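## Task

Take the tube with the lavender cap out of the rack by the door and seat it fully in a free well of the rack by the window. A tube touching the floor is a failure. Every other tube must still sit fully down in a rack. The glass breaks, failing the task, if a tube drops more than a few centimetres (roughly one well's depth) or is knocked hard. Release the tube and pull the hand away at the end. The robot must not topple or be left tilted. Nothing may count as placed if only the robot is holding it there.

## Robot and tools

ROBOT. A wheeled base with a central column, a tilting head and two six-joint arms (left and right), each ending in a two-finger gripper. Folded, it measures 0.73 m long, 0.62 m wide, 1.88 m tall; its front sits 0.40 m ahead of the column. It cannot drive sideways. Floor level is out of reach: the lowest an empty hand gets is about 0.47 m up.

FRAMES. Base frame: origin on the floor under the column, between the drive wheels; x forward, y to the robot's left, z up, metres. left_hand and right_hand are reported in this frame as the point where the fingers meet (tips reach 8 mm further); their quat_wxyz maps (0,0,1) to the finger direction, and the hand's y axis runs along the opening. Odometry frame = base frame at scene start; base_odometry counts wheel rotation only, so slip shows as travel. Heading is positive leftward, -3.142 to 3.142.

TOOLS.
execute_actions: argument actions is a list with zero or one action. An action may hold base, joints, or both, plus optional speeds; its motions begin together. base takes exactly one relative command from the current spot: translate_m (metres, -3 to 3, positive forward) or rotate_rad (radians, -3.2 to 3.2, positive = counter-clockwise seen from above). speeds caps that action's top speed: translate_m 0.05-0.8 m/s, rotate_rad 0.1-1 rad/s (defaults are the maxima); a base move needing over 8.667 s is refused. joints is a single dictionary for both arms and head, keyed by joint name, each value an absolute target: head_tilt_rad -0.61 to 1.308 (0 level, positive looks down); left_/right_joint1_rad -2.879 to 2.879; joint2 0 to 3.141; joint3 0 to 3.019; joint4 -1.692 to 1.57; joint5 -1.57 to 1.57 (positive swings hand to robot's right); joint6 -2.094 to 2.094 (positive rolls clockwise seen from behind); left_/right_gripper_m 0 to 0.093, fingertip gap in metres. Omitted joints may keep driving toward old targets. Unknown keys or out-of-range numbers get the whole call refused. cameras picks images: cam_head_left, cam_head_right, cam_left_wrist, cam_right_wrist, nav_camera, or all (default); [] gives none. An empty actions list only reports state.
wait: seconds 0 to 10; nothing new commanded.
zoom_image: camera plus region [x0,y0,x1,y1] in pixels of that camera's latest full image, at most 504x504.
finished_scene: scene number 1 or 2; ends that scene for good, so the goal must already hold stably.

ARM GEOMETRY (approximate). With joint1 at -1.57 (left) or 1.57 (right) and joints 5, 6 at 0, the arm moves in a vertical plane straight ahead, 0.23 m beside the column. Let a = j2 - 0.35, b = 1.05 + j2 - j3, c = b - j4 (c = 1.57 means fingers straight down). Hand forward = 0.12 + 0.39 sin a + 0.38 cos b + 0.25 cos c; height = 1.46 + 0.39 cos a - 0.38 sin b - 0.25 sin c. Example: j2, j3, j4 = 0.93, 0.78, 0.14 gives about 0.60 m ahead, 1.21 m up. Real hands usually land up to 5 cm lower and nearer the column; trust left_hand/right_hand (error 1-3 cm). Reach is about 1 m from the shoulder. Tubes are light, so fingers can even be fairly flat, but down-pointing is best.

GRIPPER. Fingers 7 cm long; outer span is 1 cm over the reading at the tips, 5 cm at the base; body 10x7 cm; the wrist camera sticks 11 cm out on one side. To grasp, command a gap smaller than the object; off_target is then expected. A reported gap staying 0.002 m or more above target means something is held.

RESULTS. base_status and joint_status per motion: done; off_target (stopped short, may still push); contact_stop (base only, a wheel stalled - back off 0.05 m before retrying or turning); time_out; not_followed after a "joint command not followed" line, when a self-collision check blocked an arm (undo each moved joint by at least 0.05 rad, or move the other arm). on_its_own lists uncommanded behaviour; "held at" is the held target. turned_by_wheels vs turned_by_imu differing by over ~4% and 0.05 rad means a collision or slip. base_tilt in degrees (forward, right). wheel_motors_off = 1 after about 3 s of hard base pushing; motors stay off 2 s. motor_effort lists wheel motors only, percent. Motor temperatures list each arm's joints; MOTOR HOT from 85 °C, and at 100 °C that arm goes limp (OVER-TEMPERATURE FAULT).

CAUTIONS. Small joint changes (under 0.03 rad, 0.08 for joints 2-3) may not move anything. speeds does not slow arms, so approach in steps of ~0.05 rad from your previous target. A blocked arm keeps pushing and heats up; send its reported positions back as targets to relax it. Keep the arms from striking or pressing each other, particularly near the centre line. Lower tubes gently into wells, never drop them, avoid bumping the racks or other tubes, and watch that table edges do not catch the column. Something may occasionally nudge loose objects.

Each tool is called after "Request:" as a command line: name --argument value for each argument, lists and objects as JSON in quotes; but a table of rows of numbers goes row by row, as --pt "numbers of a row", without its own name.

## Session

Request:
execute_actions --actions '[{"joints":{"head_tilt_rad":0.5}}]' --cameras '["cam_head_left","cam_head_right"]'

Scene clock: 0.77 s.
Motor temperatures (°C, as the motors report them): left_arm=[20 22 19 19 20 21] | right_arm=[21 22 20 18 19 18]
base_odometry: x=+0.000 y=+0.000 heading=+0.000 (m, m, rad; odometry frame)
turned_by_wheels: +0.000 (rad since the last result)
turned_by_imu: +0.000 (rad since the last result)
base_tilt: forward=+0.5 right=+0.1 (deg)
base_status: not commanded
joint_positions: head_tilt_rad=+0.518 left_joint1_rad=-1.579 left_joint2_rad=+0.902 left_joint3_rad=+0.418 left_joint4_rad=-0.978 left_joint5_rad=-0.015 left_joint6_rad=+0.054 left_gripper_m=+0.094 right_joint1_rad=+1.571 right_joint2_rad=+0.896 right_joint3_rad=+0.389 right_joint4_rad=-0.950 right_joint5_rad=+0.015 right_joint6_rad=+0.019 right_gripper_m=+0.095
joint_status: all done
wheel_motors_off: 0
motor_effort: left_wheel=+1(1) right_wheel=+3(3) (%)
left_hand: x=+0.1439 y=+0.2255 z=+1.2562 quat_wxyz=(+0.452, -0.031, -0.892, +0.008) (m; base frame)
right_hand: x=+0.1338 y=-0.2280 z=+1.2562 quat_wxyz=(+0.450, -0.005, -0.893, +0.011) (m; base frame)
pictures: cam_head_left, cam_head_right
camera_calibration (this result's frames):
cam_head_left: T_world_to_cam=[[0.0785187, -0.995742, -0.0482894, 0.13098], [-0.450239, 0.00779736, -0.892874, 1.39992], [0.889449, 0.0918491, -0.44771, 0.55995], [0, 0, 0, 1]] pos_world=[0.121969, 0.0680762, 1.50698]
cam_head_right: T_world_to_cam=[[0.0726746, -0.995918, -0.0535255, 0.0163628], [-0.459844, 0.0141634, -0.887887, 1.39658], [0.885021, 0.0891402, -0.456938, 0.582659], [0, 0, 0, 1]] pos_world=[0.125353, -0.0554227, 1.50712]
Images, in order (width x height): cam_head_left 672x504, cam_head_right 672x504.

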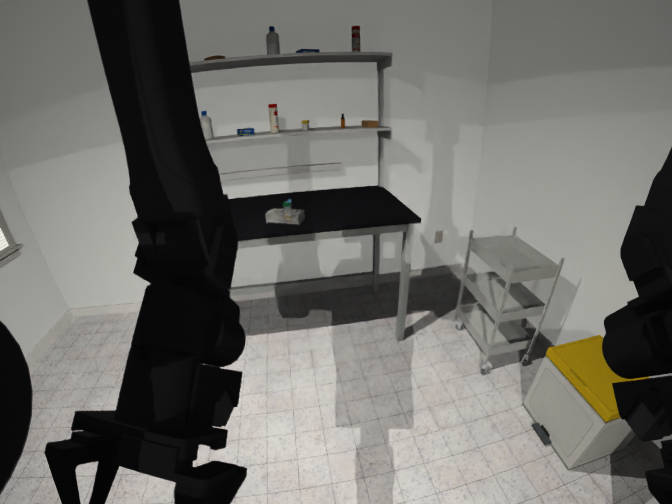

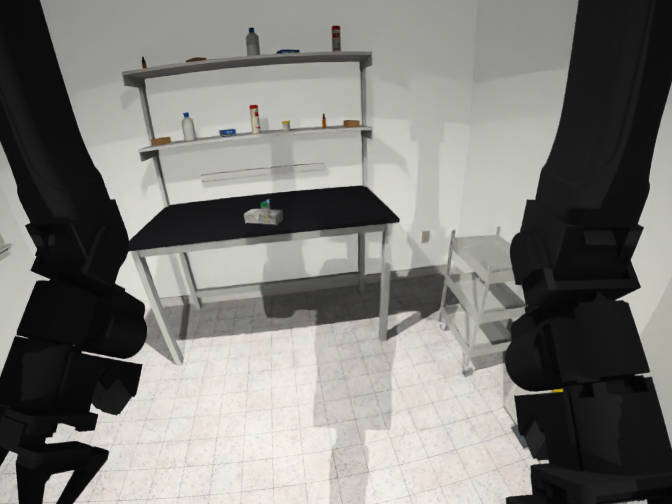

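Request:
execute_actions --actions '[{"base":{"rotate_rad":2.7}}]' --cameras '["cam_head_left","cam_head_right"]'

Scene clock: 6.23 s.
Motor temperatures (°C, as the motors report them): left_arm=[20 22 19 19 20 21] | right_arm=[21 22 20 18 19 18]
base_odometry: x=+0.000 y=+0.000 heading=+2.699 (m, m, rad; odometry frame)
turned_by_wheels: +2.699 (rad since the last result)
turned_by_imu: +2.728 (rad since the last result)
base_tilt: forward=+0.5 right=+0.0 (deg)
base_status: done
joint_positions: head_tilt_rad=+0.518 left_joint1_rad=-1.579 left_joint2_rad=+0.902 left_joint3_rad=+0.418 left_joint4_rad=-0.978 left_joint5_rad=-0.015 left_joint6_rad=+0.054 left_gripper_m=+0.094 right_joint1_rad=+1.571 right_joint2_rad=+0.896 right_joint3_rad=+0.389 right_joint4_rad=-0.950 right_joint5_rad=+0.015 right_joint6_rad=+0.019 right_gripper_m=+0.095
joint_status: not commanded
wheel_motors_off: 0
motor_effort: left_wheel=-3(29) right_wheel=+2(37) (%)
left_hand: x=+0.1439 y=+0.2255 z=+1.2562 quat_wxyz=(+0.452, -0.031, -0.892, +0.008) (m; base frame)
right_hand: x=+0.1338 y=-0.2280 z=+1.2562 quat_wxyz=(+0.450, -0.005, -0.893, +0.011) (m; base frame)
pictures: cam_head_left, cam_head_right
camera_calibration (this result's frames):
cam_head_left: T_world_to_cam=[[0.0785239, -0.995742, -0.0482809, 0.130967], [-0.450142, 0.00779736, -0.892923, 1.39999], [0.889497, 0.0918491, -0.447614, 0.559799], [0, 0, 0, 1]] pos_world=[0.121973, 0.0680762, 1.50698]
cam_head_right: T_world_to_cam=[[0.0726804, -0.995918, -0.0535177, 0.0163504], [-0.459748, 0.0141634, -0.887936, 1.39665], [0.88507, 0.0891402, -0.456842, 0.58251], [0, 0, 0, 1]] pos_world=[0.125356, -0.0554227, 1.50713]
Images, in order (width x height): cam_head_left 672x504, cam_head_right 672x504.

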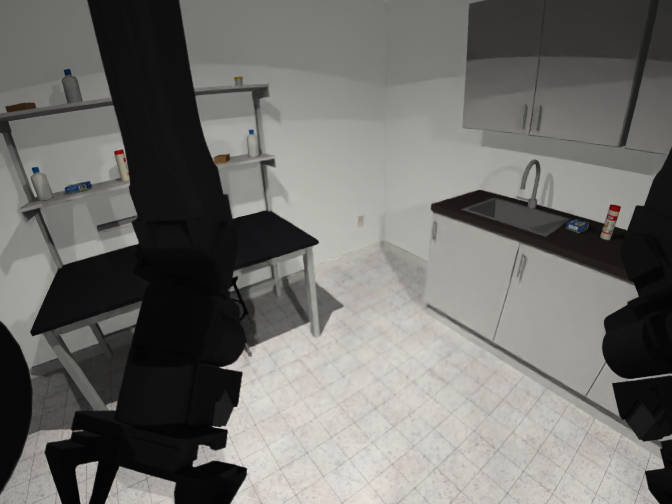

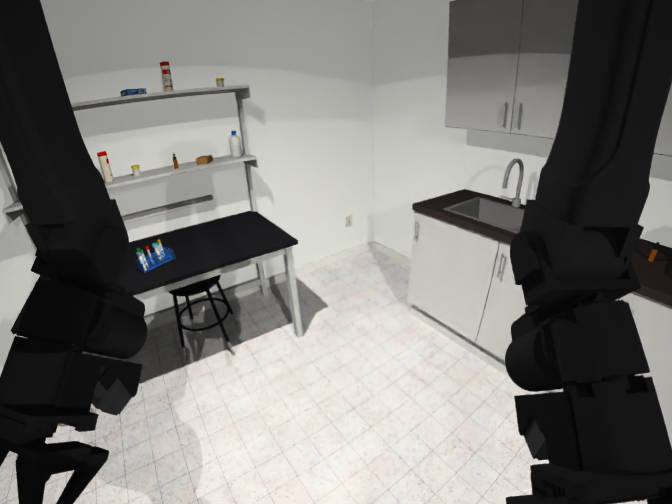

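Request:
execute_actions --actions '[{"base":{"rotate_rad":0.6},"joints":{"head_tilt_rad":0.7}}]' --cameras '["cam_head_left","cam_head_right"]'

Scene clock: 9.03 s.
Motor temperatures (°C, as the motors report them): left_arm=[20 22 19 19 20 21] | right_arm=[21 22 20 18 19 18]
base_odometry: x=+0.000 y=+0.000 heading=-2.985 (m, m, rad; odometry frame)
turned_by_wheels: +0.599 (rad since the last result)
turned_by_imu: +0.606 (rad since the last result)
base_tilt: forward=+0.5 right=+0.0 (deg)
base_status: done
joint_positions: head_tilt_rad=+0.703 left_joint1_rad=-1.579 left_joint2_rad=+0.902 left_joint3_rad=+0.418 left_joint4_rad=-0.978 left_joint5_rad=-0.015 left_joint6_rad=+0.054 left_gripper_m=+0.094 right_joint1_rad=+1.571 right_joint2_rad=+0.896 right_joint3_rad=+0.389 right_joint4_rad=-0.950 right_joint5_rad=+0.015 right_joint6_rad=+0.019 right_gripper_m=+0.095
joint_status: all done
wheel_motors_off: 0
motor_effort: left_wheel=-2(25) right_wheel=+0(24) (%)
left_hand: x=+0.1439 y=+0.2255 z=+1.2562 quat_wxyz=(+0.452, -0.031, -0.892, +0.008) (m; base frame)
right_hand: x=+0.1338 y=-0.2280 z=+1.2562 quat_wxyz=(+0.450, -0.005, -0.893, +0.011) (m; base frame)
pictures: cam_head_left, cam_head_right
camera_calibration (this result's frames):
cam_head_left: T_world_to_cam=[[0.0683418, -0.995742, -0.0618583, 0.152385], [-0.606212, 0.00779736, -0.795265, 1.25741], [0.792362, 0.0918491, -0.603098, 0.804101], [0, 0, 0, 1]] pos_world=[0.1147, 0.0680762, 1.49435]
cam_head_right: T_world_to_cam=[[0.0616373, -0.995918, -0.065935, 0.0360253], [-0.61474, 0.0141634, -0.788603, 1.25142], [0.786318, 0.0891402, -0.611358, 0.825402], [0, 0, 0, 1]] pos_world=[0.118052, -0.0554227, 1.49387]
Images, in order (width x height): cam_head_left 672x504, cam_head_right 672x504.

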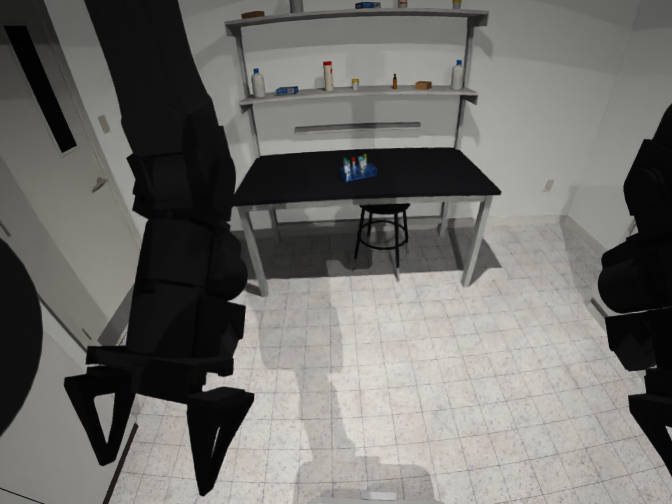

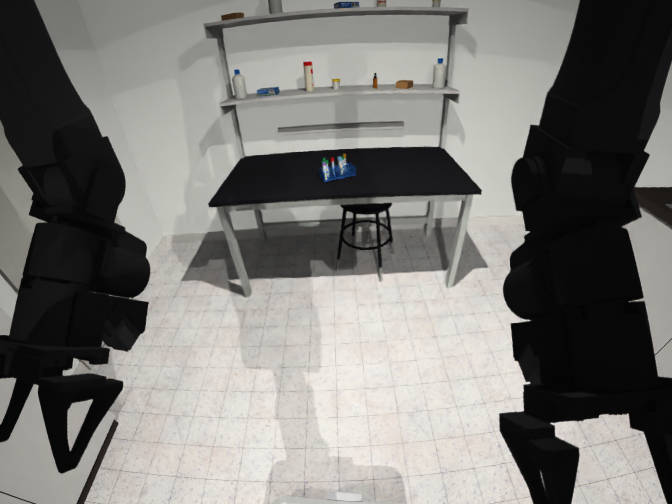

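Request:
execute_actions --actions '[{"base":{"translate_m":1.05},"joints":{"head_tilt_rad":0.95}}]' --cameras '["cam_head_left","cam_head_right"]'

Scene clock: 14.07 s.
Motor temperatures (°C, as the motors report them): left_arm=[20 22 19 19 20 21] | right_arm=[21 22 20 18 19 18]
base_odometry: x=-1.037 y=-0.164 heading=-2.985 (m, m, rad; odometry frame)
turned_by_wheels: +0.000 (rad since the last result)
turned_by_imu: -0.001 (rad since the last result)
base_tilt: forward=+0.4 right=+0.1 (deg)
base_status: done
joint_positions: head_tilt_rad=+0.951 left_joint1_rad=-1.579 left_joint2_rad=+0.902 left_joint3_rad=+0.421 left_joint4_rad=-0.978 left_joint5_rad=-0.015 left_joint6_rad=+0.054 left_gripper_m=+0.094 right_joint1_rad=+1.571 right_joint2_rad=+0.896 right_joint3_rad=+0.391 right_joint4_rad=-0.950 right_joint5_rad=+0.015 right_joint6_rad=+0.019 right_gripper_m=+0.095
joint_status: all done
wheel_motors_off: 0
motor_effort: left_wheel=+0(45) right_wheel=-1(47) (%)
left_hand: x=+0.1453 y=+0.2255 z=+1.2557 quat_wxyz=(+0.451, -0.031, -0.892, +0.008) (m; base frame)
right_hand: x=+0.1348 y=-0.2280 z=+1.2558 quat_wxyz=(+0.449, -0.005, -0.894, +0.011) (m; base frame)
pictures: cam_head_left, cam_head_right
camera_calibration (this result's frames):
cam_head_left: T_world_to_cam=[[0.0510184, -0.995742, -0.0767736, 0.176221], [-0.783268, 0.00779736, -0.621636, 0.998869], [0.619588, 0.0918491, -0.779535, 1.08445], [0, 0, 0, 1]] pos_world=[0.101477, 0.0680762, 1.47983]
cam_head_right: T_world_to_cam=[[0.0435168, -0.995918, -0.0790751, 0.057167], [-0.789894, 0.0141634, -0.613079, 0.989876], [0.611697, 0.0891402, -0.786054, 1.10316], [0, 0, 0, 1]] pos_world=[0.104608, -0.0554227, 1.47854]
Images, in order (width x height): cam_head_left 672x504, cam_head_right 672x504.

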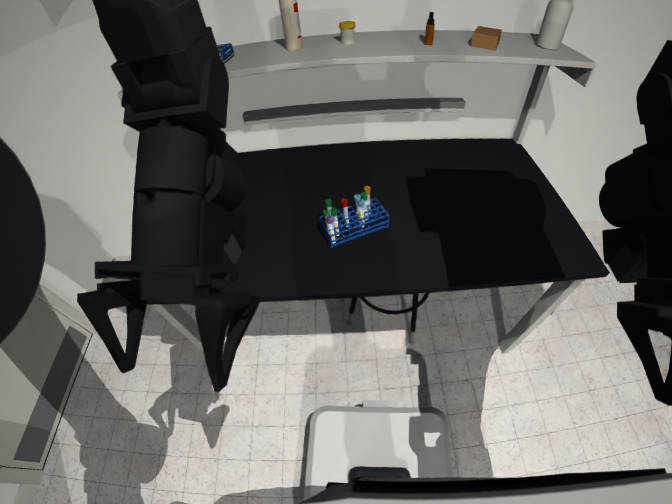

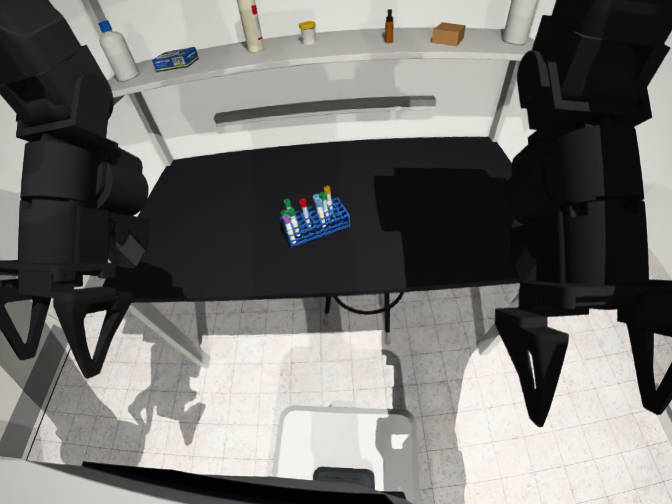

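Request:
zoom_image --camera "cam_head_left" --region '[305, 175, 405, 250]'

Request:
zoom_image --camera "cam_head_right" --region '[265, 175, 365, 250]'

Region (305, 175, 405, 250) of cam_head_left's 672x504 image, scaled by 5.040, with more detail than that image has; it fills the top 378 rows of this view, and the rest is white.

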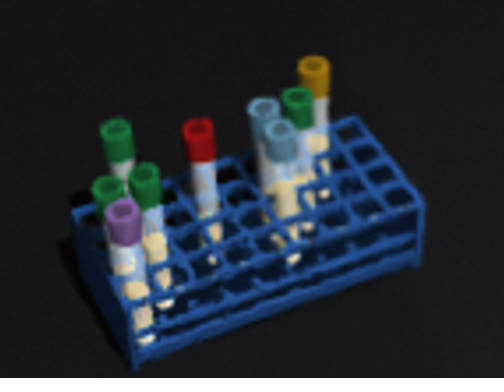

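Region (265, 175, 365, 250) of cam_head_right's 672x504 image, scaled by 5.040, with more detail than that image has; it fills the top 378 rows of this view, and the rest is white.

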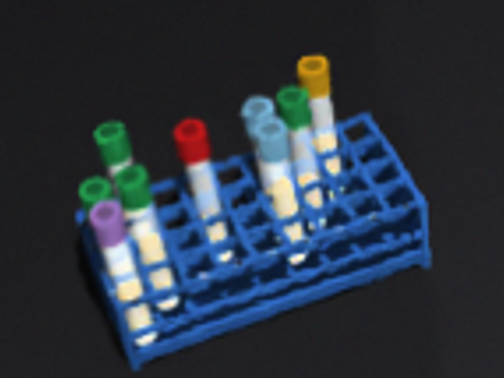

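Request:
execute_actions --actions '[{"base":{"rotate_rad":-0.07},"joints":{"left_joint2_rad":1.725,"left_joint3_rad":1.69,"left_joint4_rad":-0.485,"left_gripper_m":0.04,"left_joint6_rad":0.0}}]' --cameras '["cam_left_wrist"]'

Scene clock: 20.93 s.
Motor temperatures (°C, as the motors report them): left_arm=[20 22 19 19 20 21] | right_arm=[21 23 20 18 19 18]
base_odometry: x=-1.037 y=-0.164 heading=-3.053 (m, m, rad; odometry frame)
turned_by_wheels: -0.069 (rad since the last result)
turned_by_imu: -0.072 (rad since the last result)
base_tilt: forward=+0.5 right=+0.0 (deg)
base_status: done
joint_positions: head_tilt_rad=+0.951 left_joint1_rad=-1.579 left_joint2_rad=+1.721 left_joint3_rad=+1.686 left_joint4_rad=-0.485 left_joint5_rad=-0.015 left_joint6_rad=+0.010 left_gripper_m=+0.040 right_joint1_rad=+1.571 right_joint2_rad=+0.896 right_joint3_rad=+0.390 right_joint4_rad=-0.950 right_joint5_rad=+0.015 right_joint6_rad=+0.019 right_gripper_m=+0.095
joint_status: all done
wheel_motors_off: 0
motor_effort: left_wheel=+1(37) right_wheel=-4(33) (%)
left_hand: x=+0.6812 y=+0.2213 z=+0.9480 quat_wxyz=(-0.002, -0.007, -1.000, -0.004) (m; base frame)
right_hand: x=+0.1346 y=-0.2280 z=+1.2559 quat_wxyz=(+0.449, -0.005, -0.893, +0.011) (m; base frame)
pictures: cam_left_wrist
camera_calibration (this result's frames):
cam_left_wrist: T_world_to_cam=[[0.00033498, -0.999984, -0.00569493, 0.220886], [-0.806144, -0.00363984, 0.591709, -0.00850965], [-0.59172, 0.00439272, -0.806132, 1.28946], [0, 0, 0, 1]] pos_world=[0.756063, 0.215187, 1.04576]
Images, in order (width x height): cam_left_wrist 504x504.

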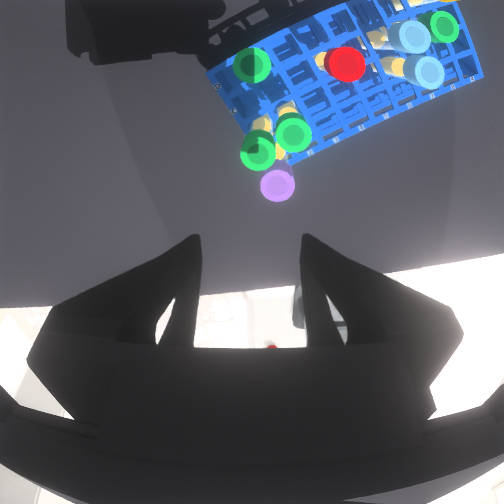

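Request:
execute_actions --actions '[{"base":{"rotate_rad":-0.024},"joints":{"left_joint6_rad":-0.45}}]' --cameras '["cam_left_wrist"]'

Scene clock: 26.53 s.
Motor temperatures (°C, as the motors report them): left_arm=[20 23 20 19 20 21] | right_arm=[21 23 20 18 19 18]
base_odometry: x=-1.037 y=-0.164 heading=-3.076 (m, m, rad; odometry frame)
turned_by_wheels: -0.023 (rad since the last result)
turned_by_imu: -0.024 (rad since the last result)
base_tilt: forward=+0.5 right=+0.0 (deg)
base_status: done
joint_positions: head_tilt_rad=+0.951 left_joint1_rad=-1.581 left_joint2_rad=+1.721 left_joint3_rad=+1.686 left_joint4_rad=-0.485 left_joint5_rad=-0.015 left_joint6_rad=-0.437 left_gripper_m=+0.040 right_joint1_rad=+1.571 right_joint2_rad=+0.896 right_joint3_rad=+0.390 right_joint4_rad=-0.950 right_joint5_rad=+0.015 right_joint6_rad=+0.019 right_gripper_m=+0.095
joint_status: all done
wheel_motors_off: 0
motor_effort: left_wheel=+1(31) right_wheel=-1(45) (%)
left_hand: x=+0.6812 y=+0.2196 z=+0.9481 quat_wxyz=(-0.002, +0.214, -0.977, -0.003) (m; base frame)
right_hand: x=+0.1346 y=-0.2280 z=+1.2559 quat_wxyz=(+0.449, -0.005, -0.893, +0.011) (m; base frame)
pictures: cam_left_wrist
camera_calibration (this result's frames):
cam_left_wrist: T_world_to_cam=[[0.431953, -0.901895, -0.00171861, -0.100146], [-0.727886, -0.349737, 0.589802, 0.0159734], [-0.53254, -0.253516, -0.807546, 1.30713], [0, 0, 0, 1]] pos_world=[0.750985, 0.246643, 1.04597]
Images, in order (width x height): cam_left_wrist 504x504.

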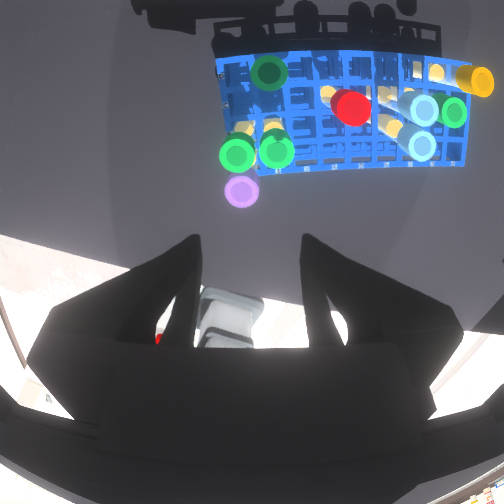

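Request:
execute_actions --actions '[{"base":{"translate_m":-0.016},"speeds":{"translate_m":0.05}}]' --cameras '[]'

Scene clock: 29.93 s.
Motor temperatures (°C, as the motors report them): left_arm=[20 23 20 19 20 21] | right_arm=[21 23 20 18 19 18]
base_odometry: x=-1.021 y=-0.163 heading=-3.075 (m, m, rad; odometry frame)
turned_by_wheels: +0.001 (rad since the last result)
turned_by_imu: +0.000 (rad since the last result)
base_tilt: forward=+0.5 right=+0.0 (deg)
base_status: done
joint_positions: head_tilt_rad=+0.951 left_joint1_rad=-1.581 left_joint2_rad=+1.721 left_joint3_rad=+1.686 left_joint4_rad=-0.485 left_joint5_rad=-0.015 left_joint6_rad=-0.437 left_gripper_m=+0.040 right_joint1_rad=+1.571 right_joint2_rad=+0.896 right_joint3_rad=+0.388 right_joint4_rad=-0.950 right_joint5_rad=+0.015 right_joint6_rad=+0.019 right_gripper_m=+0.095
joint_status: not commanded
wheel_motors_off: 0
motor_effort: left_wheel=+1(27) right_wheel=+0(56) (%)
left_hand: x=+0.6812 y=+0.2196 z=+0.9481 quat_wxyz=(-0.002, +0.214, -0.977, -0.003) (m; base frame)
right_hand: x=+0.1334 y=-0.2280 z=+1.2564 quat_wxyz=(+0.450, -0.005, -0.893, +0.011) (m; base frame)
pictures: none
No camera images: the call's "cameras" was empty. Leave "cameras" out to get every camera's image.

Request:
execute_actions --actions '[{"joints":{"left_joint2_rad":1.8705,"left_joint3_rad":1.815,"left_joint4_rad":-0.465}}]' --cameras '["cam_left_wrist"]'

Scene clock: 32.87 s.
Motor temperatures (°C, as the motors report them): left_arm=[20 23 20 19 20 21] | right_arm=[21 23 20 18 19 18]
base_odometry: x=-1.021 y=-0.163 heading=-3.075 (m, m, rad; odometry frame)
turned_by_wheels: +0.000 (rad since the last result)
turned_by_imu: -0.001 (rad since the last result)
base_tilt: forward=+0.5 right=+0.0 (deg)
base_status: not commanded
joint_positions: head_tilt_rad=+0.951 left_joint1_rad=-1.581 left_joint2_rad=+1.865 left_joint3_rad=+1.802 left_joint4_rad=-0.467 left_joint5_rad=-0.015 left_joint6_rad=-0.437 left_gripper_m=+0.040 right_joint1_rad=+1.571 right_joint2_rad=+0.896 right_joint3_rad=+0.388 right_joint4_rad=-0.950 right_joint5_rad=+0.015 right_joint6_rad=+0.019 right_gripper_m=+0.095
joint_status: all done
wheel_motors_off: 0
motor_effort: left_wheel=+1(1) right_wheel=-2(1) (%)
left_hand: x=+0.6760 y=+0.2191 z=+0.8880 quat_wxyz=(+0.003, +0.214, -0.977, -0.004) (m; base frame)
right_hand: x=+0.1334 y=-0.2280 z=+1.2564 quat_wxyz=(+0.450, -0.005, -0.893, +0.011) (m; base frame)
pictures: cam_left_wrist
camera_calibration (this result's frames):
cam_left_wrist: T_world_to_cam=[[0.431835, -0.901932, -0.00604757, -0.0945359], [-0.722031, -0.349703, 0.596974, 0.0371261], [-0.540545, -0.253428, -0.802237, 1.25641], [0, 0, 0, 1]] pos_world=[0.746779, 0.246129, 0.985208]
Images, in order (width x height): cam_left_wrist 504x504.

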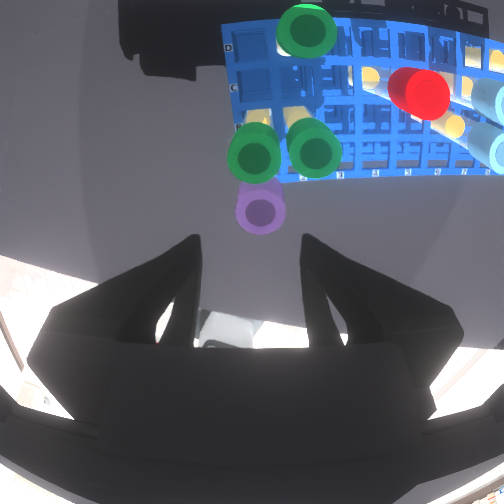

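Request:
execute_actions --actions '[{"joints":{"left_joint2_rad":1.959,"left_joint3_rad":1.918,"left_joint4_rad":-0.48}}]' --cameras '["cam_left_wrist"]'

Scene clock: 36.03 s.
Motor temperatures (°C, as the motors report them): left_arm=[20 24 20 19 20 21] | right_arm=[21 23 20 18 19 18]
base_odometry: x=-1.021 y=-0.163 heading=-3.075 (m, m, rad; odometry frame)
turned_by_wheels: +0.000 (rad since the last result)
turned_by_imu: -0.001 (rad since the last result)
base_tilt: forward=+0.5 right=+0.0 (deg)
base_status: not commanded
joint_positions: head_tilt_rad=+0.951 left_joint1_rad=-1.581 left_joint2_rad=+1.939 left_joint3_rad=+1.895 left_joint4_rad=-0.477 left_joint5_rad=-0.015 left_joint6_rad=-0.437 left_gripper_m=+0.040 right_joint1_rad=+1.571 right_joint2_rad=+0.896 right_joint3_rad=+0.388 right_joint4_rad=-0.950 right_joint5_rad=+0.015 right_joint6_rad=+0.019 right_gripper_m=+0.095
joint_status: all done
wheel_motors_off: 0
motor_effort: left_wheel=+1(1) right_wheel=-1(3) (%)
left_hand: x=+0.6858 y=+0.2188 z=+0.8632 quat_wxyz=(-0.002, +0.214, -0.977, -0.003) (m; base frame)
right_hand: x=+0.1334 y=-0.2280 z=+1.2564 quat_wxyz=(+0.450, -0.005, -0.893, +0.011) (m; base frame)
pictures: cam_left_wrist
camera_calibration (this result's frames):
cam_left_wrist: T_world_to_cam=[[0.431956, -0.901893, -0.00155209, -0.103089], [-0.72811, -0.349738, 0.589525, 0.0694164], [-0.532231, -0.253519, -0.807749, 1.24082], [0, 0, 0, 1]] pos_world=[0.755475, 0.245873, 0.961186]
Images, in order (width x height): cam_left_wrist 504x504.

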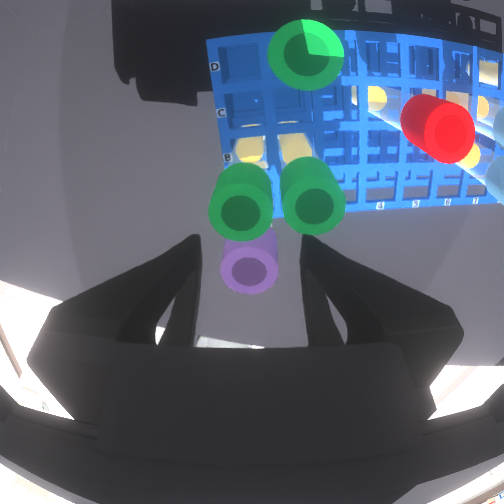

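Request:
execute_actions --actions '[{"joints":{"left_gripper_m":0.0}}]' --cameras '[]'

Request:
execute_actions --actions '[{"joints":{"left_joint2_rad":1.84,"left_joint3_rad":1.79,"left_joint4_rad":-0.47}}]' --cameras '["cam_left_wrist"]'

Scene clock: 38.13 s.
Motor temperatures (°C, as the motors report them): left_arm=[20 24 20 19 20 21] | right_arm=[21 23 20 18 19 18]
base_odometry: x=-1.021 y=-0.163 heading=-3.075 (m, m, rad; odometry frame)
turned_by_wheels: +0.000 (rad since the last result)
turned_by_imu: -0.001 (rad since the last result)
base_tilt: forward=+0.5 right=+0.0 (deg)
base_status: not commanded
joint_positions: head_tilt_rad=+0.951 left_joint1_rad=-1.581 left_joint2_rad=+1.939 left_joint3_rad=+1.895 left_joint4_rad=-0.477 left_joint5_rad=-0.015 left_joint6_rad=-0.437 left_gripper_m=+0.018 right_joint1_rad=+1.571 right_joint2_rad=+0.896 right_joint3_rad=+0.388 right_joint4_rad=-0.950 right_joint5_rad=+0.015 right_joint6_rad=+0.019 right_gripper_m=+0.095
joint_status: left_gripper_m off_target (ended at +0.018, target +0.000)
wheel_motors_off: 0
motor_effort: left_wheel=+1(1) right_wheel=-2(1) (%)
left_hand: x=+0.6857 y=+0.2188 z=+0.8632 quat_wxyz=(-0.002, +0.214, -0.977, -0.002) (m; base frame)
right_hand: x=+0.1334 y=-0.2280 z=+1.2564 quat_wxyz=(+0.450, -0.005, -0.893, +0.011) (m; base frame)
pictures: none
No camera images: the call's "cameras" was empty. Leave "cameras" out to get every camera's image.

Scene clock: 38.90 s.
Motor temperatures (°C, as the motors report them): left_arm=[20 24 20 19 20 21] | right_arm=[21 23 20 18 19 18]
base_odometry: x=-1.021 y=-0.163 heading=-3.075 (m, m, rad; odometry frame)
turned_by_wheels: +0.000 (rad since the last result)
turned_by_imu: +0.000 (rad since the last result)
base_tilt: forward=+0.5 right=+0.0 (deg)
base_status: not commanded
joint_positions: head_tilt_rad=+0.951 left_joint1_rad=-1.581 left_joint2_rad=+1.868 left_joint3_rad=+1.790 left_joint4_rad=-0.469 left_joint5_rad=-0.015 left_joint6_rad=-0.437 left_gripper_m=+0.018 right_joint1_rad=+1.571 right_joint2_rad=+0.896 right_joint3_rad=+0.388 right_joint4_rad=-0.950 right_joint5_rad=+0.015 right_joint6_rad=+0.019 right_gripper_m=+0.095
joint_status: all done
wheel_motors_off: 0
motor_effort: left_wheel=+1(1) right_wheel=-1(3) (%)
left_hand: x=+0.6666 y=+0.2190 z=+0.8843 quat_wxyz=(+0.011, +0.214, -0.977, -0.005) (m; base frame)
right_hand: x=+0.1334 y=-0.2280 z=+1.2564 quat_wxyz=(+0.450, -0.005, -0.893, +0.011) (m; base frame)
pictures: cam_left_wrist
camera_calibration (this result's frames):
cam_left_wrist: T_world_to_cam=[[0.431539, -0.901998, -0.0131934, -0.0840112], [-0.711727, -0.349422, 0.609385, 0.0145944], [-0.554274, -0.253583, -0.792765, 1.2492], [0, 0, 0, 1]] pos_world=[0.739038, 0.246097, 0.980318]
Images, in order (width x height): cam_left_wrist 504x504.

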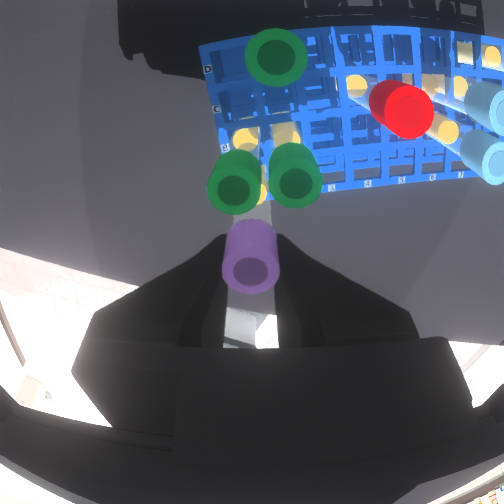

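Request:
execute_actions --actions '[{"joints":{"left_joint2_rad":1.725,"left_joint3_rad":1.70,"left_joint4_rad":-0.485}}]' --cameras '["cam_left_wrist"]'

Scene clock: 40.83 s.
Motor temperatures (°C, as the motors report them): left_arm=[20 24 20 19 20 21] | right_arm=[21 23 20 18 19 18]
base_odometry: x=-1.021 y=-0.163 heading=-3.075 (m, m, rad; odometry frame)
turned_by_wheels: +0.000 (rad since the last result)
turned_by_imu: -0.001 (rad since the last result)
base_tilt: forward=+0.4 right=+0.0 (deg)
base_status: not commanded
joint_positions: head_tilt_rad=+0.951 left_joint1_rad=-1.581 left_joint2_rad=+1.734 left_joint3_rad=+1.695 left_joint4_rad=-0.484 left_joint5_rad=-0.015 left_joint6_rad=-0.437 left_gripper_m=+0.018 right_joint1_rad=+1.571 right_joint2_rad=+0.896 right_joint3_rad=+0.388 right_joint4_rad=-0.950 right_joint5_rad=+0.015 right_joint6_rad=+0.019 right_gripper_m=+0.095
joint_status: all done
wheel_motors_off: 0
motor_effort: left_wheel=+1(1) right_wheel=+0(2) (%)
left_hand: x=+0.6801 y=+0.2195 z=+0.9423 quat_wxyz=(-0.001, +0.214, -0.977, -0.003) (m; base frame)
right_hand: x=+0.1334 y=-0.2280 z=+1.2564 quat_wxyz=(+0.450, -0.005, -0.893, +0.011) (m; base frame)
pictures: cam_left_wrist
camera_calibration (this result's frames):
cam_left_wrist: T_world_to_cam=[[0.431925, -0.901906, -0.002541, -0.0989821], [-0.726315, -0.349502, 0.591874, 0.0154752], [-0.534702, -0.253799, -0.806027, 1.30193], [0, 0, 0, 1]] pos_world=[0.750139, 0.246566, 1.03998]
Images, in order (width x height): cam_left_wrist 504x504.

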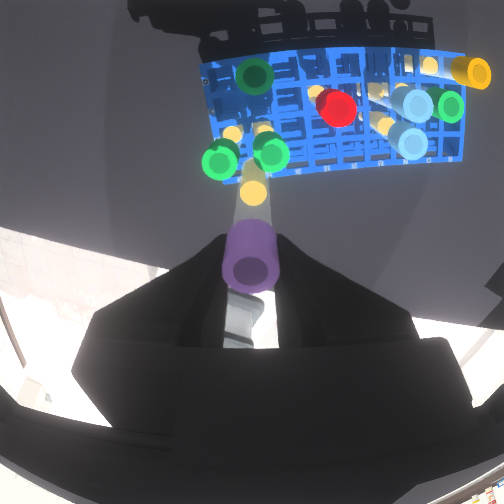

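Request:
execute_actions --actions '[{"joints":{"left_joint2_rad":1.503,"left_joint3_rad":1.457,"left_joint4_rad":-0.474}}]' --cameras '[]'

Request:
execute_actions --actions '[{"base":{"translate_m":-1.0},"speeds":{"translate_m":0.5},"joints":{"left_joint6_rad":0.0}}]' --cameras '[]'

Request:
execute_actions --actions '[{"base":{"rotate_rad":-3.0},"speeds":{"rotate_rad":0.7},"joints":{"head_tilt_rad":0.6}}]' --cameras '["cam_head_left","cam_head_right"]'

Scene clock: 45.90 s.
Motor temperatures (°C, as the motors report them): left_arm=[20 24 20 19 20 21] | right_arm=[21 23 20 18 19 18]
base_odometry: x=-1.021 y=-0.163 heading=-3.075 (m, m, rad; odometry frame)
turned_by_wheels: +0.000 (rad since the last result)
turned_by_imu: -0.002 (rad since the last result)
base_tilt: forward=+0.4 right=+0.1 (deg)
base_status: not commanded
joint_positions: head_tilt_rad=+0.951 left_joint1_rad=-1.581 left_joint2_rad=+1.498 left_joint3_rad=+1.461 left_joint4_rad=-0.477 left_joint5_rad=-0.015 left_joint6_rad=-0.437 left_gripper_m=+0.018 right_joint1_rad=+1.571 right_joint2_rad=+0.896 right_joint3_rad=+0.388 right_joint4_rad=-0.950 right_joint5_rad=+0.015 right_joint6_rad=+0.019 right_gripper_m=+0.095
joint_status: all done
wheel_motors_off: 0
motor_effort: left_wheel=+1(1) right_wheel=+0(1) (%)
left_hand: x=+0.6563 y=+0.2204 z=+1.0292 quat_wxyz=(-0.005, +0.214, -0.977, -0.002) (m; base frame)
right_hand: x=+0.1334 y=-0.2280 z=+1.2564 quat_wxyz=(+0.450, -0.005, -0.893, +0.011) (m; base frame)
pictures: none
No camera images: the call's "cameras" was empty. Leave "cameras" out to get every camera's image.

Scene clock: 49.43 s.
Motor temperatures (°C, as the motors report them): left_arm=[20 24 20 19 20 21] | right_arm=[21 23 20 18 19 18]
base_odometry: x=-0.024 y=-0.097 heading=-3.075 (m, m, rad; odometry frame)
turned_by_wheels: +0.000 (rad since the last result)
turned_by_imu: -0.002 (rad since the last result)
base_tilt: forward=+0.4 right=+0.0 (deg)
base_status: done
joint_positions: head_tilt_rad=+0.952 left_joint1_rad=-1.581 left_joint2_rad=+1.498 left_joint3_rad=+1.458 left_joint4_rad=-0.477 left_joint5_rad=-0.015 left_joint6_rad=-0.013 left_gripper_m=+0.018 right_joint1_rad=+1.571 right_joint2_rad=+0.896 right_joint3_rad=+0.387 right_joint4_rad=-0.950 right_joint5_rad=+0.015 right_joint6_rad=+0.019 right_gripper_m=+0.095
joint_status: all done
wheel_motors_off: 0
motor_effort: left_wheel=+0(47) right_wheel=-1(58) (%)
left_hand: x=+0.6548 y=+0.2204 z=+1.0288 quat_wxyz=(-0.004, +0.004, -1.000, -0.003) (m; base frame)
right_hand: x=+0.1328 y=-0.2280 z=+1.2566 quat_wxyz=(+0.451, -0.005, -0.893, +0.011) (m; base frame)
pictures: none
No camera images: the call's "cameras" was empty. Leave "cameras" out to get every camera's image.

Scene clock: 54.73 s.
Motor temperatures (°C, as the motors report them): left_arm=[20 25 20 19 20 21] | right_arm=[21 23 20 18 19 18]
base_odometry: x=-0.024 y=-0.097 heading=+0.209 (m, m, rad; odometry frame)
turned_by_wheels: -2.999 (rad since the last result)
turned_by_imu: -3.036 (rad since the last result)
base_tilt: forward=+0.5 right=+0.0 (deg)
base_status: done
joint_positions: head_tilt_rad=+0.618 left_joint1_rad=-1.579 left_joint2_rad=+1.498 left_joint3_rad=+1.458 left_joint4_rad=-0.477 left_joint5_rad=-0.015 left_joint6_rad=-0.013 left_gripper_m=+0.018 right_joint1_rad=+1.571 right_joint2_rad=+0.896 right_joint3_rad=+0.387 right_joint4_rad=-0.950 right_joint5_rad=+0.015 right_joint6_rad=+0.019 right_gripper_m=+0.095
joint_status: all done
wheel_motors_off: 0
motor_effort: left_wheel=+2(42) right_wheel=-2(41) (%)
left_hand: x=+0.6548 y=+0.2216 z=+1.0288 quat_wxyz=(-0.004, +0.004, -1.000, -0.004) (m; base frame)
right_hand: x=+0.1328 y=-0.2280 z=+1.2566 quat_wxyz=(+0.451, -0.005, -0.893, +0.011) (m; base frame)
pictures: cam_head_left, cam_head_right
camera_calibration (this result's frames):
cam_head_left: T_world_to_cam=[[0.0733489, -0.995742, -0.0558301, 0.142852], [-0.536474, 0.00779736, -0.843881, 1.32879], [0.840723, 0.0918491, -0.533618, 0.694685], [0, 0, 0, 1]] pos_world=[0.118344, 0.0680762, 1.50001]
cam_head_right: T_world_to_cam=[[0.0670148, -0.995918, -0.0604615, 0.0273272], [-0.545538, 0.0141634, -0.837966, 1.32398], [0.835403, 0.0891402, -0.542362, 0.716694], [0, 0, 0, 1]] pos_world=[0.121725, -0.0554227, 1.49981]
Images, in order (width x height): cam_head_left 672x504, cam_head_right 672x504.

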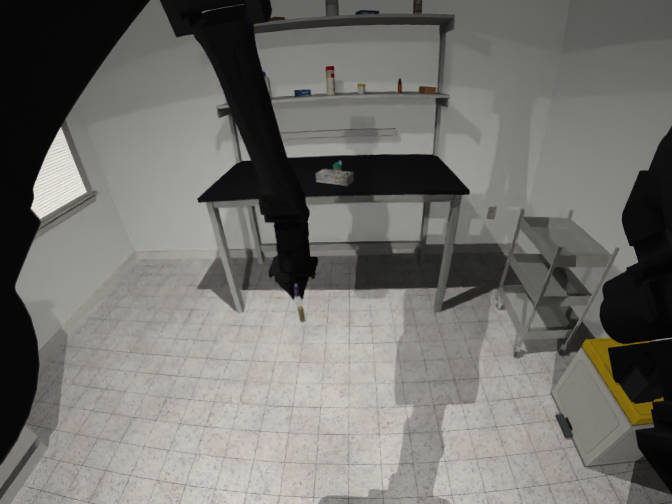

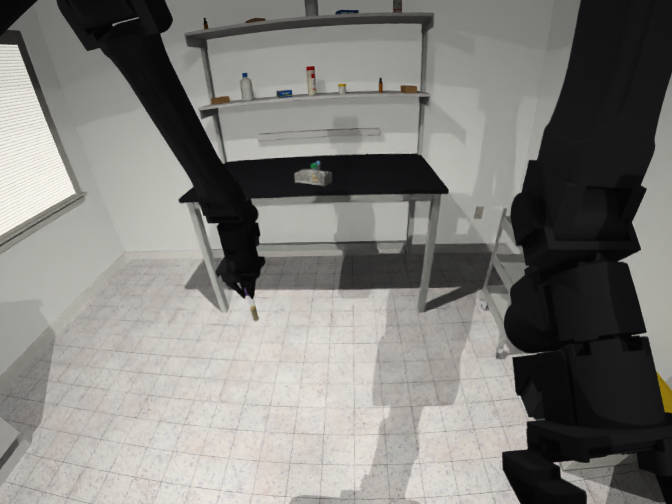

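Request:
execute_actions --actions '[{"base":{"translate_m":0.9},"speeds":{"translate_m":0.5},"joints":{"head_tilt_rad":0.9}}]' --cameras '["cam_head_left","cam_head_right"]'

Scene clock: 59.93 s.
Motor temperatures (°C, as the motors report them): left_arm=[20 25 20 19 20 21] | right_arm=[21 23 20 18 19 18]
base_odometry: x=+0.857 y=+0.089 heading=+0.208 (m, m, rad; odometry frame)
turned_by_wheels: -0.001 (rad since the last result)
turned_by_imu: -0.002 (rad since the last result)
base_tilt: forward=+0.4 right=+0.0 (deg)
base_status: done
joint_positions: head_tilt_rad=+0.902 left_joint1_rad=-1.579 left_joint2_rad=+1.498 left_joint3_rad=+1.456 left_joint4_rad=-0.476 left_joint5_rad=-0.015 left_joint6_rad=-0.013 left_gripper_m=+0.018 right_joint1_rad=+1.571 right_joint2_rad=+0.896 right_joint3_rad=+0.389 right_joint4_rad=-0.950 right_joint5_rad=+0.015 right_joint6_rad=+0.019 right_gripper_m=+0.095
joint_status: all done
wheel_motors_off: 0
motor_effort: left_wheel=-1(53) right_wheel=-1(42) (%)
left_hand: x=+0.6537 y=+0.2216 z=+1.0284 quat_wxyz=(-0.003, +0.004, -1.000, -0.004) (m; base frame)
right_hand: x=+0.1340 y=-0.2280 z=+1.2561 quat_wxyz=(+0.449, -0.005, -0.893, +0.011) (m; base frame)
pictures: cam_head_left, cam_head_right
camera_calibration (this result's frames):
cam_head_left: T_world_to_cam=[[0.0547647, -0.995742, -0.0741477, 0.17199], [-0.75146, 0.00779736, -0.659732, 1.05595], [0.657502, 0.0918491, -0.747834, 1.03374], [0, 0, 0, 1]] pos_world=[0.104399, 0.0680762, 1.48246]
cam_head_right: T_world_to_cam=[[0.0473866, -0.995918, -0.0768186, 0.0534985], [-0.758503, 0.0141634, -0.651515, 1.0475], [0.649944, 0.0891402, -0.754736, 1.05302], [0, 0, 0, 1]] pos_world=[0.10759, -0.0554227, 1.48133]
Images, in order (width x height): cam_head_left 672x504, cam_head_right 672x504.

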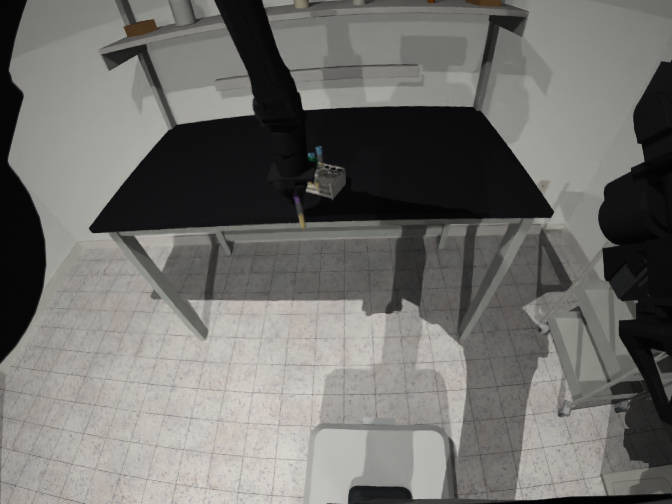

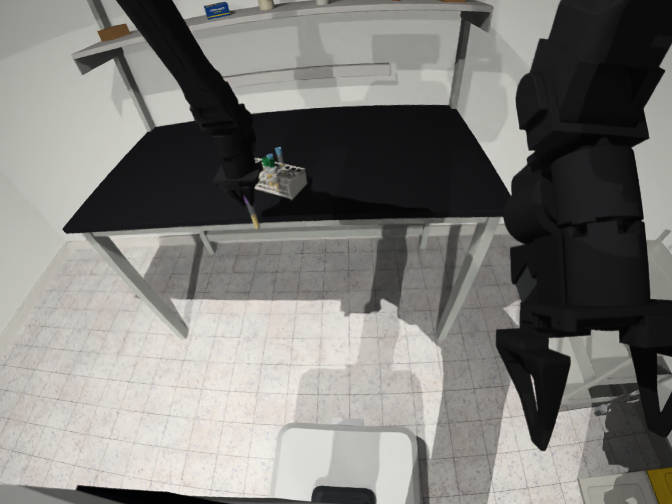

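Request:
execute_actions --actions '[{"joints":{"left_joint2_rad":1.283,"left_joint3_rad":1.369,"left_joint4_rad":-0.607}}]' --cameras '[]'

Request:
execute_actions --actions '[{"base":{"translate_m":0.17},"speeds":{"translate_m":0.2}}]' --cameras '["cam_left_wrist"]'

Scene clock: 64.97 s.
Motor temperatures (°C, as the motors report them): left_arm=[20 25 20 19 20 21] | right_arm=[21 23 20 18 19 18]
base_odometry: x=+0.857 y=+0.089 heading=+0.208 (m, m, rad; odometry frame)
turned_by_wheels: +0.000 (rad since the last result)
turned_by_imu: -0.002 (rad since the last result)
base_tilt: forward=+0.5 right=+0.1 (deg)
base_status: not commanded
joint_positions: head_tilt_rad=+0.902 left_joint1_rad=-1.579 left_joint2_rad=+1.267 left_joint3_rad=+1.354 left_joint4_rad=-0.610 left_joint5_rad=-0.015 left_joint6_rad=-0.013 left_gripper_m=+0.018 right_joint1_rad=+1.571 right_joint2_rad=+0.896 right_joint3_rad=+0.389 right_joint4_rad=-0.950 right_joint5_rad=+0.015 right_joint6_rad=+0.019 right_gripper_m=+0.095
joint_status: all done
wheel_motors_off: 0
motor_effort: left_wheel=-1(1) right_wheel=-1(4) (%)
left_hand: x=+0.6494 y=+0.2224 z=+1.1303 quat_wxyz=(+0.000, +0.004, -1.000, -0.004) (m; base frame)
right_hand: x=+0.1340 y=-0.2280 z=+1.2561 quat_wxyz=(+0.449, -0.005, -0.893, +0.011) (m; base frame)
pictures: none
No camera images: the call's "cameras" was empty. Leave "cameras" out to get every camera's image.

Scene clock: 66.87 s.
Motor temperatures (°C, as the motors report them): left_arm=[20 25 20 19 20 21] | right_arm=[21 23 20 18 19 18]
base_odometry: x=+1.023 y=+0.124 heading=+0.208 (m, m, rad; odometry frame)
turned_by_wheels: +0.000 (rad since the last result)
turned_by_imu: -0.001 (rad since the last result)
base_tilt: forward=+0.5 right=+0.0 (deg)
base_status: done
joint_positions: head_tilt_rad=+0.902 left_joint1_rad=-1.579 left_joint2_rad=+1.267 left_joint3_rad=+1.354 left_joint4_rad=-0.610 left_joint5_rad=-0.015 left_joint6_rad=-0.013 left_gripper_m=+0.018 right_joint1_rad=+1.571 right_joint2_rad=+0.896 right_joint3_rad=+0.389 right_joint4_rad=-0.950 right_joint5_rad=+0.015 right_joint6_rad=+0.019 right_gripper_m=+0.095
joint_status: not commanded
wheel_motors_off: 0
motor_effort: left_wheel=-1(33) right_wheel=-1(33) (%)
left_hand: x=+0.6495 y=+0.2224 z=+1.1303 quat_wxyz=(+0.000, +0.004, -1.000, -0.004) (m; base frame)
right_hand: x=+0.1338 y=-0.2280 z=+1.2562 quat_wxyz=(+0.450, -0.005, -0.893, +0.011) (m; base frame)
pictures: cam_left_wrist
camera_calibration (this result's frames):
cam_left_wrist: T_world_to_cam=[[0.0230017, -0.999723, -0.00497019, 0.20742], [-0.804608, -0.0214627, 0.593418, -0.14083], [-0.59336, -0.00965055, -0.804879, 1.42035], [0, 0, 0, 1]] pos_world=[0.724698, 0.218047, 1.22782]
Images, in order (width x height): cam_left_wrist 504x504.

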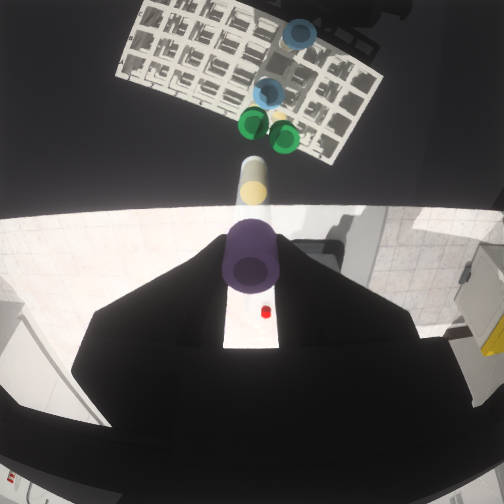

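Request:
execute_actions --actions '[{"base":{"rotate_rad":0.085}}]' --cameras '[]'

Request:
execute_actions --actions '[{"base":{"translate_m":0.045},"speeds":{"translate_m":0.1}}]' --cameras '["cam_left_wrist"]'

Scene clock: 70.33 s.
Motor temperatures (°C, as the motors report them): left_arm=[20 25 21 19 20 21] | right_arm=[21 23 20 18 19 18]
base_odometry: x=+1.024 y=+0.124 heading=+0.291 (m, m, rad; odometry frame)
turned_by_wheels: +0.084 (rad since the last result)
turned_by_imu: +0.083 (rad since the last result)
base_tilt: forward=+0.5 right=+0.0 (deg)
base_status: done
joint_positions: head_tilt_rad=+0.902 left_joint1_rad=-1.579 left_joint2_rad=+1.267 left_joint3_rad=+1.354 left_joint4_rad=-0.610 left_joint5_rad=-0.015 left_joint6_rad=-0.013 left_gripper_m=+0.018 right_joint1_rad=+1.571 right_joint2_rad=+0.896 right_joint3_rad=+0.389 right_joint4_rad=-0.950 right_joint5_rad=+0.015 right_joint6_rad=+0.019 right_gripper_m=+0.095
joint_status: not commanded
wheel_motors_off: 0
motor_effort: left_wheel=+0(38) right_wheel=+1(31) (%)
left_hand: x=+0.6495 y=+0.2226 z=+1.1302 quat_wxyz=(+0.000, +0.004, -1.000, -0.004) (m; base frame)
right_hand: x=+0.1338 y=-0.2280 z=+1.2562 quat_wxyz=(+0.450, -0.005, -0.893, +0.011) (m; base frame)
pictures: none
No camera images: the call's "cameras" was empty. Leave "cameras" out to get every camera's image.

Scene clock: 71.57 s.
Motor temperatures (°C, as the motors report them): left_arm=[20 25 21 19 20 21] | right_arm=[21 23 20 18 19 18]
base_odometry: x=+1.067 y=+0.137 heading=+0.292 (m, m, rad; odometry frame)
turned_by_wheels: +0.001 (rad since the last result)
turned_by_imu: +0.001 (rad since the last result)
base_tilt: forward=+0.5 right=+0.0 (deg)
base_status: done
joint_positions: head_tilt_rad=+0.902 left_joint1_rad=-1.579 left_joint2_rad=+1.267 left_joint3_rad=+1.354 left_joint4_rad=-0.610 left_joint5_rad=-0.015 left_joint6_rad=-0.013 left_gripper_m=+0.018 right_joint1_rad=+1.571 right_joint2_rad=+0.896 right_joint3_rad=+0.390 right_joint4_rad=-0.950 right_joint5_rad=+0.015 right_joint6_rad=+0.019 right_gripper_m=+0.095
joint_status: not commanded
wheel_motors_off: 0
motor_effort: left_wheel=+1(56) right_wheel=+0(33) (%)
left_hand: x=+0.6495 y=+0.2226 z=+1.1302 quat_wxyz=(+0.000, +0.004, -1.000, -0.004) (m; base frame)
right_hand: x=+0.1342 y=-0.2280 z=+1.2561 quat_wxyz=(+0.449, -0.005, -0.893, +0.011) (m; base frame)
pictures: cam_left_wrist
camera_calibration (this result's frames):
cam_left_wrist: T_world_to_cam=[[0.0231924, -0.999717, -0.00530047, 0.207884], [-0.804604, -0.0218122, 0.593411, -0.140741], [-0.593359, -0.00949782, -0.804882, 1.42032], [0, 0, 0, 1]] pos_world=[0.7247, 0.218246, 1.22781]
Images, in order (width x height): cam_left_wrist 504x504.

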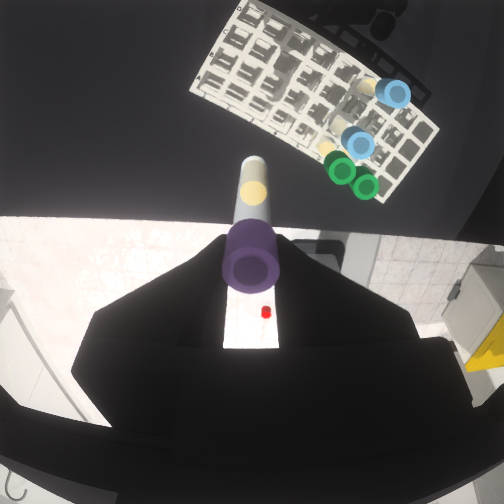

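Request:
execute_actions --actions '[{"base":{"translate_m":0.015},"speeds":{"translate_m":0.05},"joints":{"left_joint2_rad":1.448,"left_joint3_rad":1.459,"left_joint4_rad":-0.532}}]' --cameras '["cam_left_wrist"]'

Scene clock: 74.73 s.
Motor temperatures (°C, as the motors report them): left_arm=[20 25 21 19 20 21] | right_arm=[21 23 20 18 19 18]
base_odometry: x=+1.081 y=+0.142 heading=+0.292 (m, m, rad; odometry frame)
turned_by_wheels: +0.001 (rad since the last result)
turned_by_imu: -0.001 (rad since the last result)
base_tilt: forward=+0.5 right=+0.0 (deg)
base_status: done
joint_positions: head_tilt_rad=+0.902 left_joint1_rad=-1.579 left_joint2_rad=+1.435 left_joint3_rad=+1.453 left_joint4_rad=-0.533 left_joint5_rad=-0.014 left_joint6_rad=-0.013 left_gripper_m=+0.017 right_joint1_rad=+1.571 right_joint2_rad=+0.896 right_joint3_rad=+0.388 right_joint4_rad=-0.950 right_joint5_rad=+0.015 right_joint6_rad=+0.019 right_gripper_m=+0.095
joint_status: all done
wheel_motors_off: 0
motor_effort: left_wheel=+0(43) right_wheel=+1(31) (%)
left_hand: x=+0.6639 y=+0.2216 z=+1.0616 quat_wxyz=(-0.004, +0.004, -1.000, -0.003) (m; base frame)
right_hand: x=+0.1336 y=-0.2280 z=+1.2563 quat_wxyz=(+0.450, -0.005, -0.893, +0.011) (m; base frame)
pictures: cam_left_wrist
camera_calibration (this result's frames):
cam_left_wrist: T_world_to_cam=[[0.0230877, -0.999727, -0.00360853, 0.2045], [-0.809332, -0.0208094, 0.586982, -0.0787043], [-0.586897, -0.0106316, -0.809592, 1.37451], [0, 0, 0, 1]] pos_world=[0.738276, 0.217419, 1.15973]
Images, in order (width x height): cam_left_wrist 504x504.

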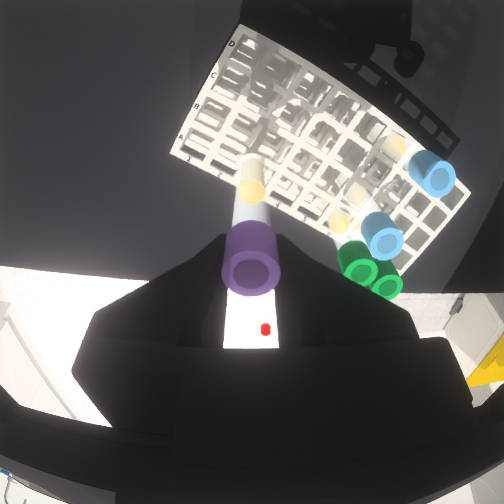

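Request:
execute_actions --actions '[{"joints":{"left_joint2_rad":1.522,"left_joint3_rad":1.511,"left_joint4_rad":-0.51}}]' --cameras '["cam_left_wrist"]'

Scene clock: 77.67 s.
Motor temperatures (°C, as the motors report them): left_arm=[20 25 21 19 20 21] | right_arm=[21 23 20 18 19 18]
base_odometry: x=+1.081 y=+0.142 heading=+0.292 (m, m, rad; odometry frame)
turned_by_wheels: +0.000 (rad since the last result)
turned_by_imu: -0.001 (rad since the last result)
base_tilt: forward=+0.5 right=+0.1 (deg)
base_status: not commanded
joint_positions: head_tilt_rad=+0.902 left_joint1_rad=-1.579 left_joint2_rad=+1.456 left_joint3_rad=+1.495 left_joint4_rad=-0.522 left_joint5_rad=-0.014 left_joint6_rad=-0.013 left_gripper_m=+0.017 right_joint1_rad=+1.571 right_joint2_rad=+0.896 right_joint3_rad=+0.388 right_joint4_rad=-0.950 right_joint5_rad=+0.015 right_joint6_rad=+0.019 right_gripper_m=+0.095
joint_status: all done
wheel_motors_off: 0
motor_effort: left_wheel=+1(1) right_wheel=+0(1) (%)
left_hand: x=+0.6826 y=+0.2215 z=+1.0588 quat_wxyz=(-0.021, +0.004, -1.000, -0.003) (m; base frame)
right_hand: x=+0.1336 y=-0.2280 z=+1.2563 quat_wxyz=(+0.450, -0.005, -0.893, +0.011) (m; base frame)
pictures: cam_left_wrist
camera_calibration (this result's frames):
cam_left_wrist: T_world_to_cam=[[0.0234259, -0.999722, -0.00271008, 0.202779], [-0.828145, -0.0209239, 0.560123, -0.0206938], [-0.560024, -0.0108771, -0.828405, 1.38491], [0, 0, 0, 1]] pos_world=[0.753694, 0.217353, 1.1594]
Images, in order (width x height): cam_left_wrist 504x504.

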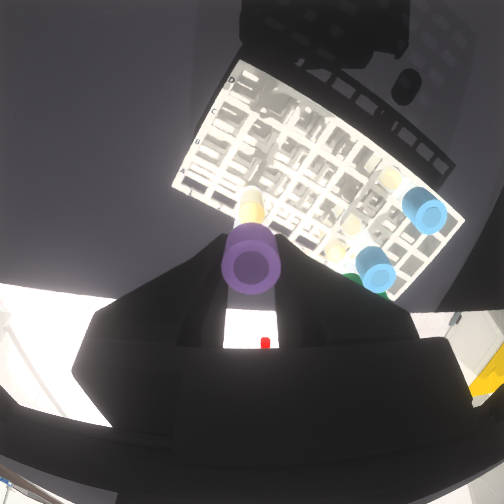

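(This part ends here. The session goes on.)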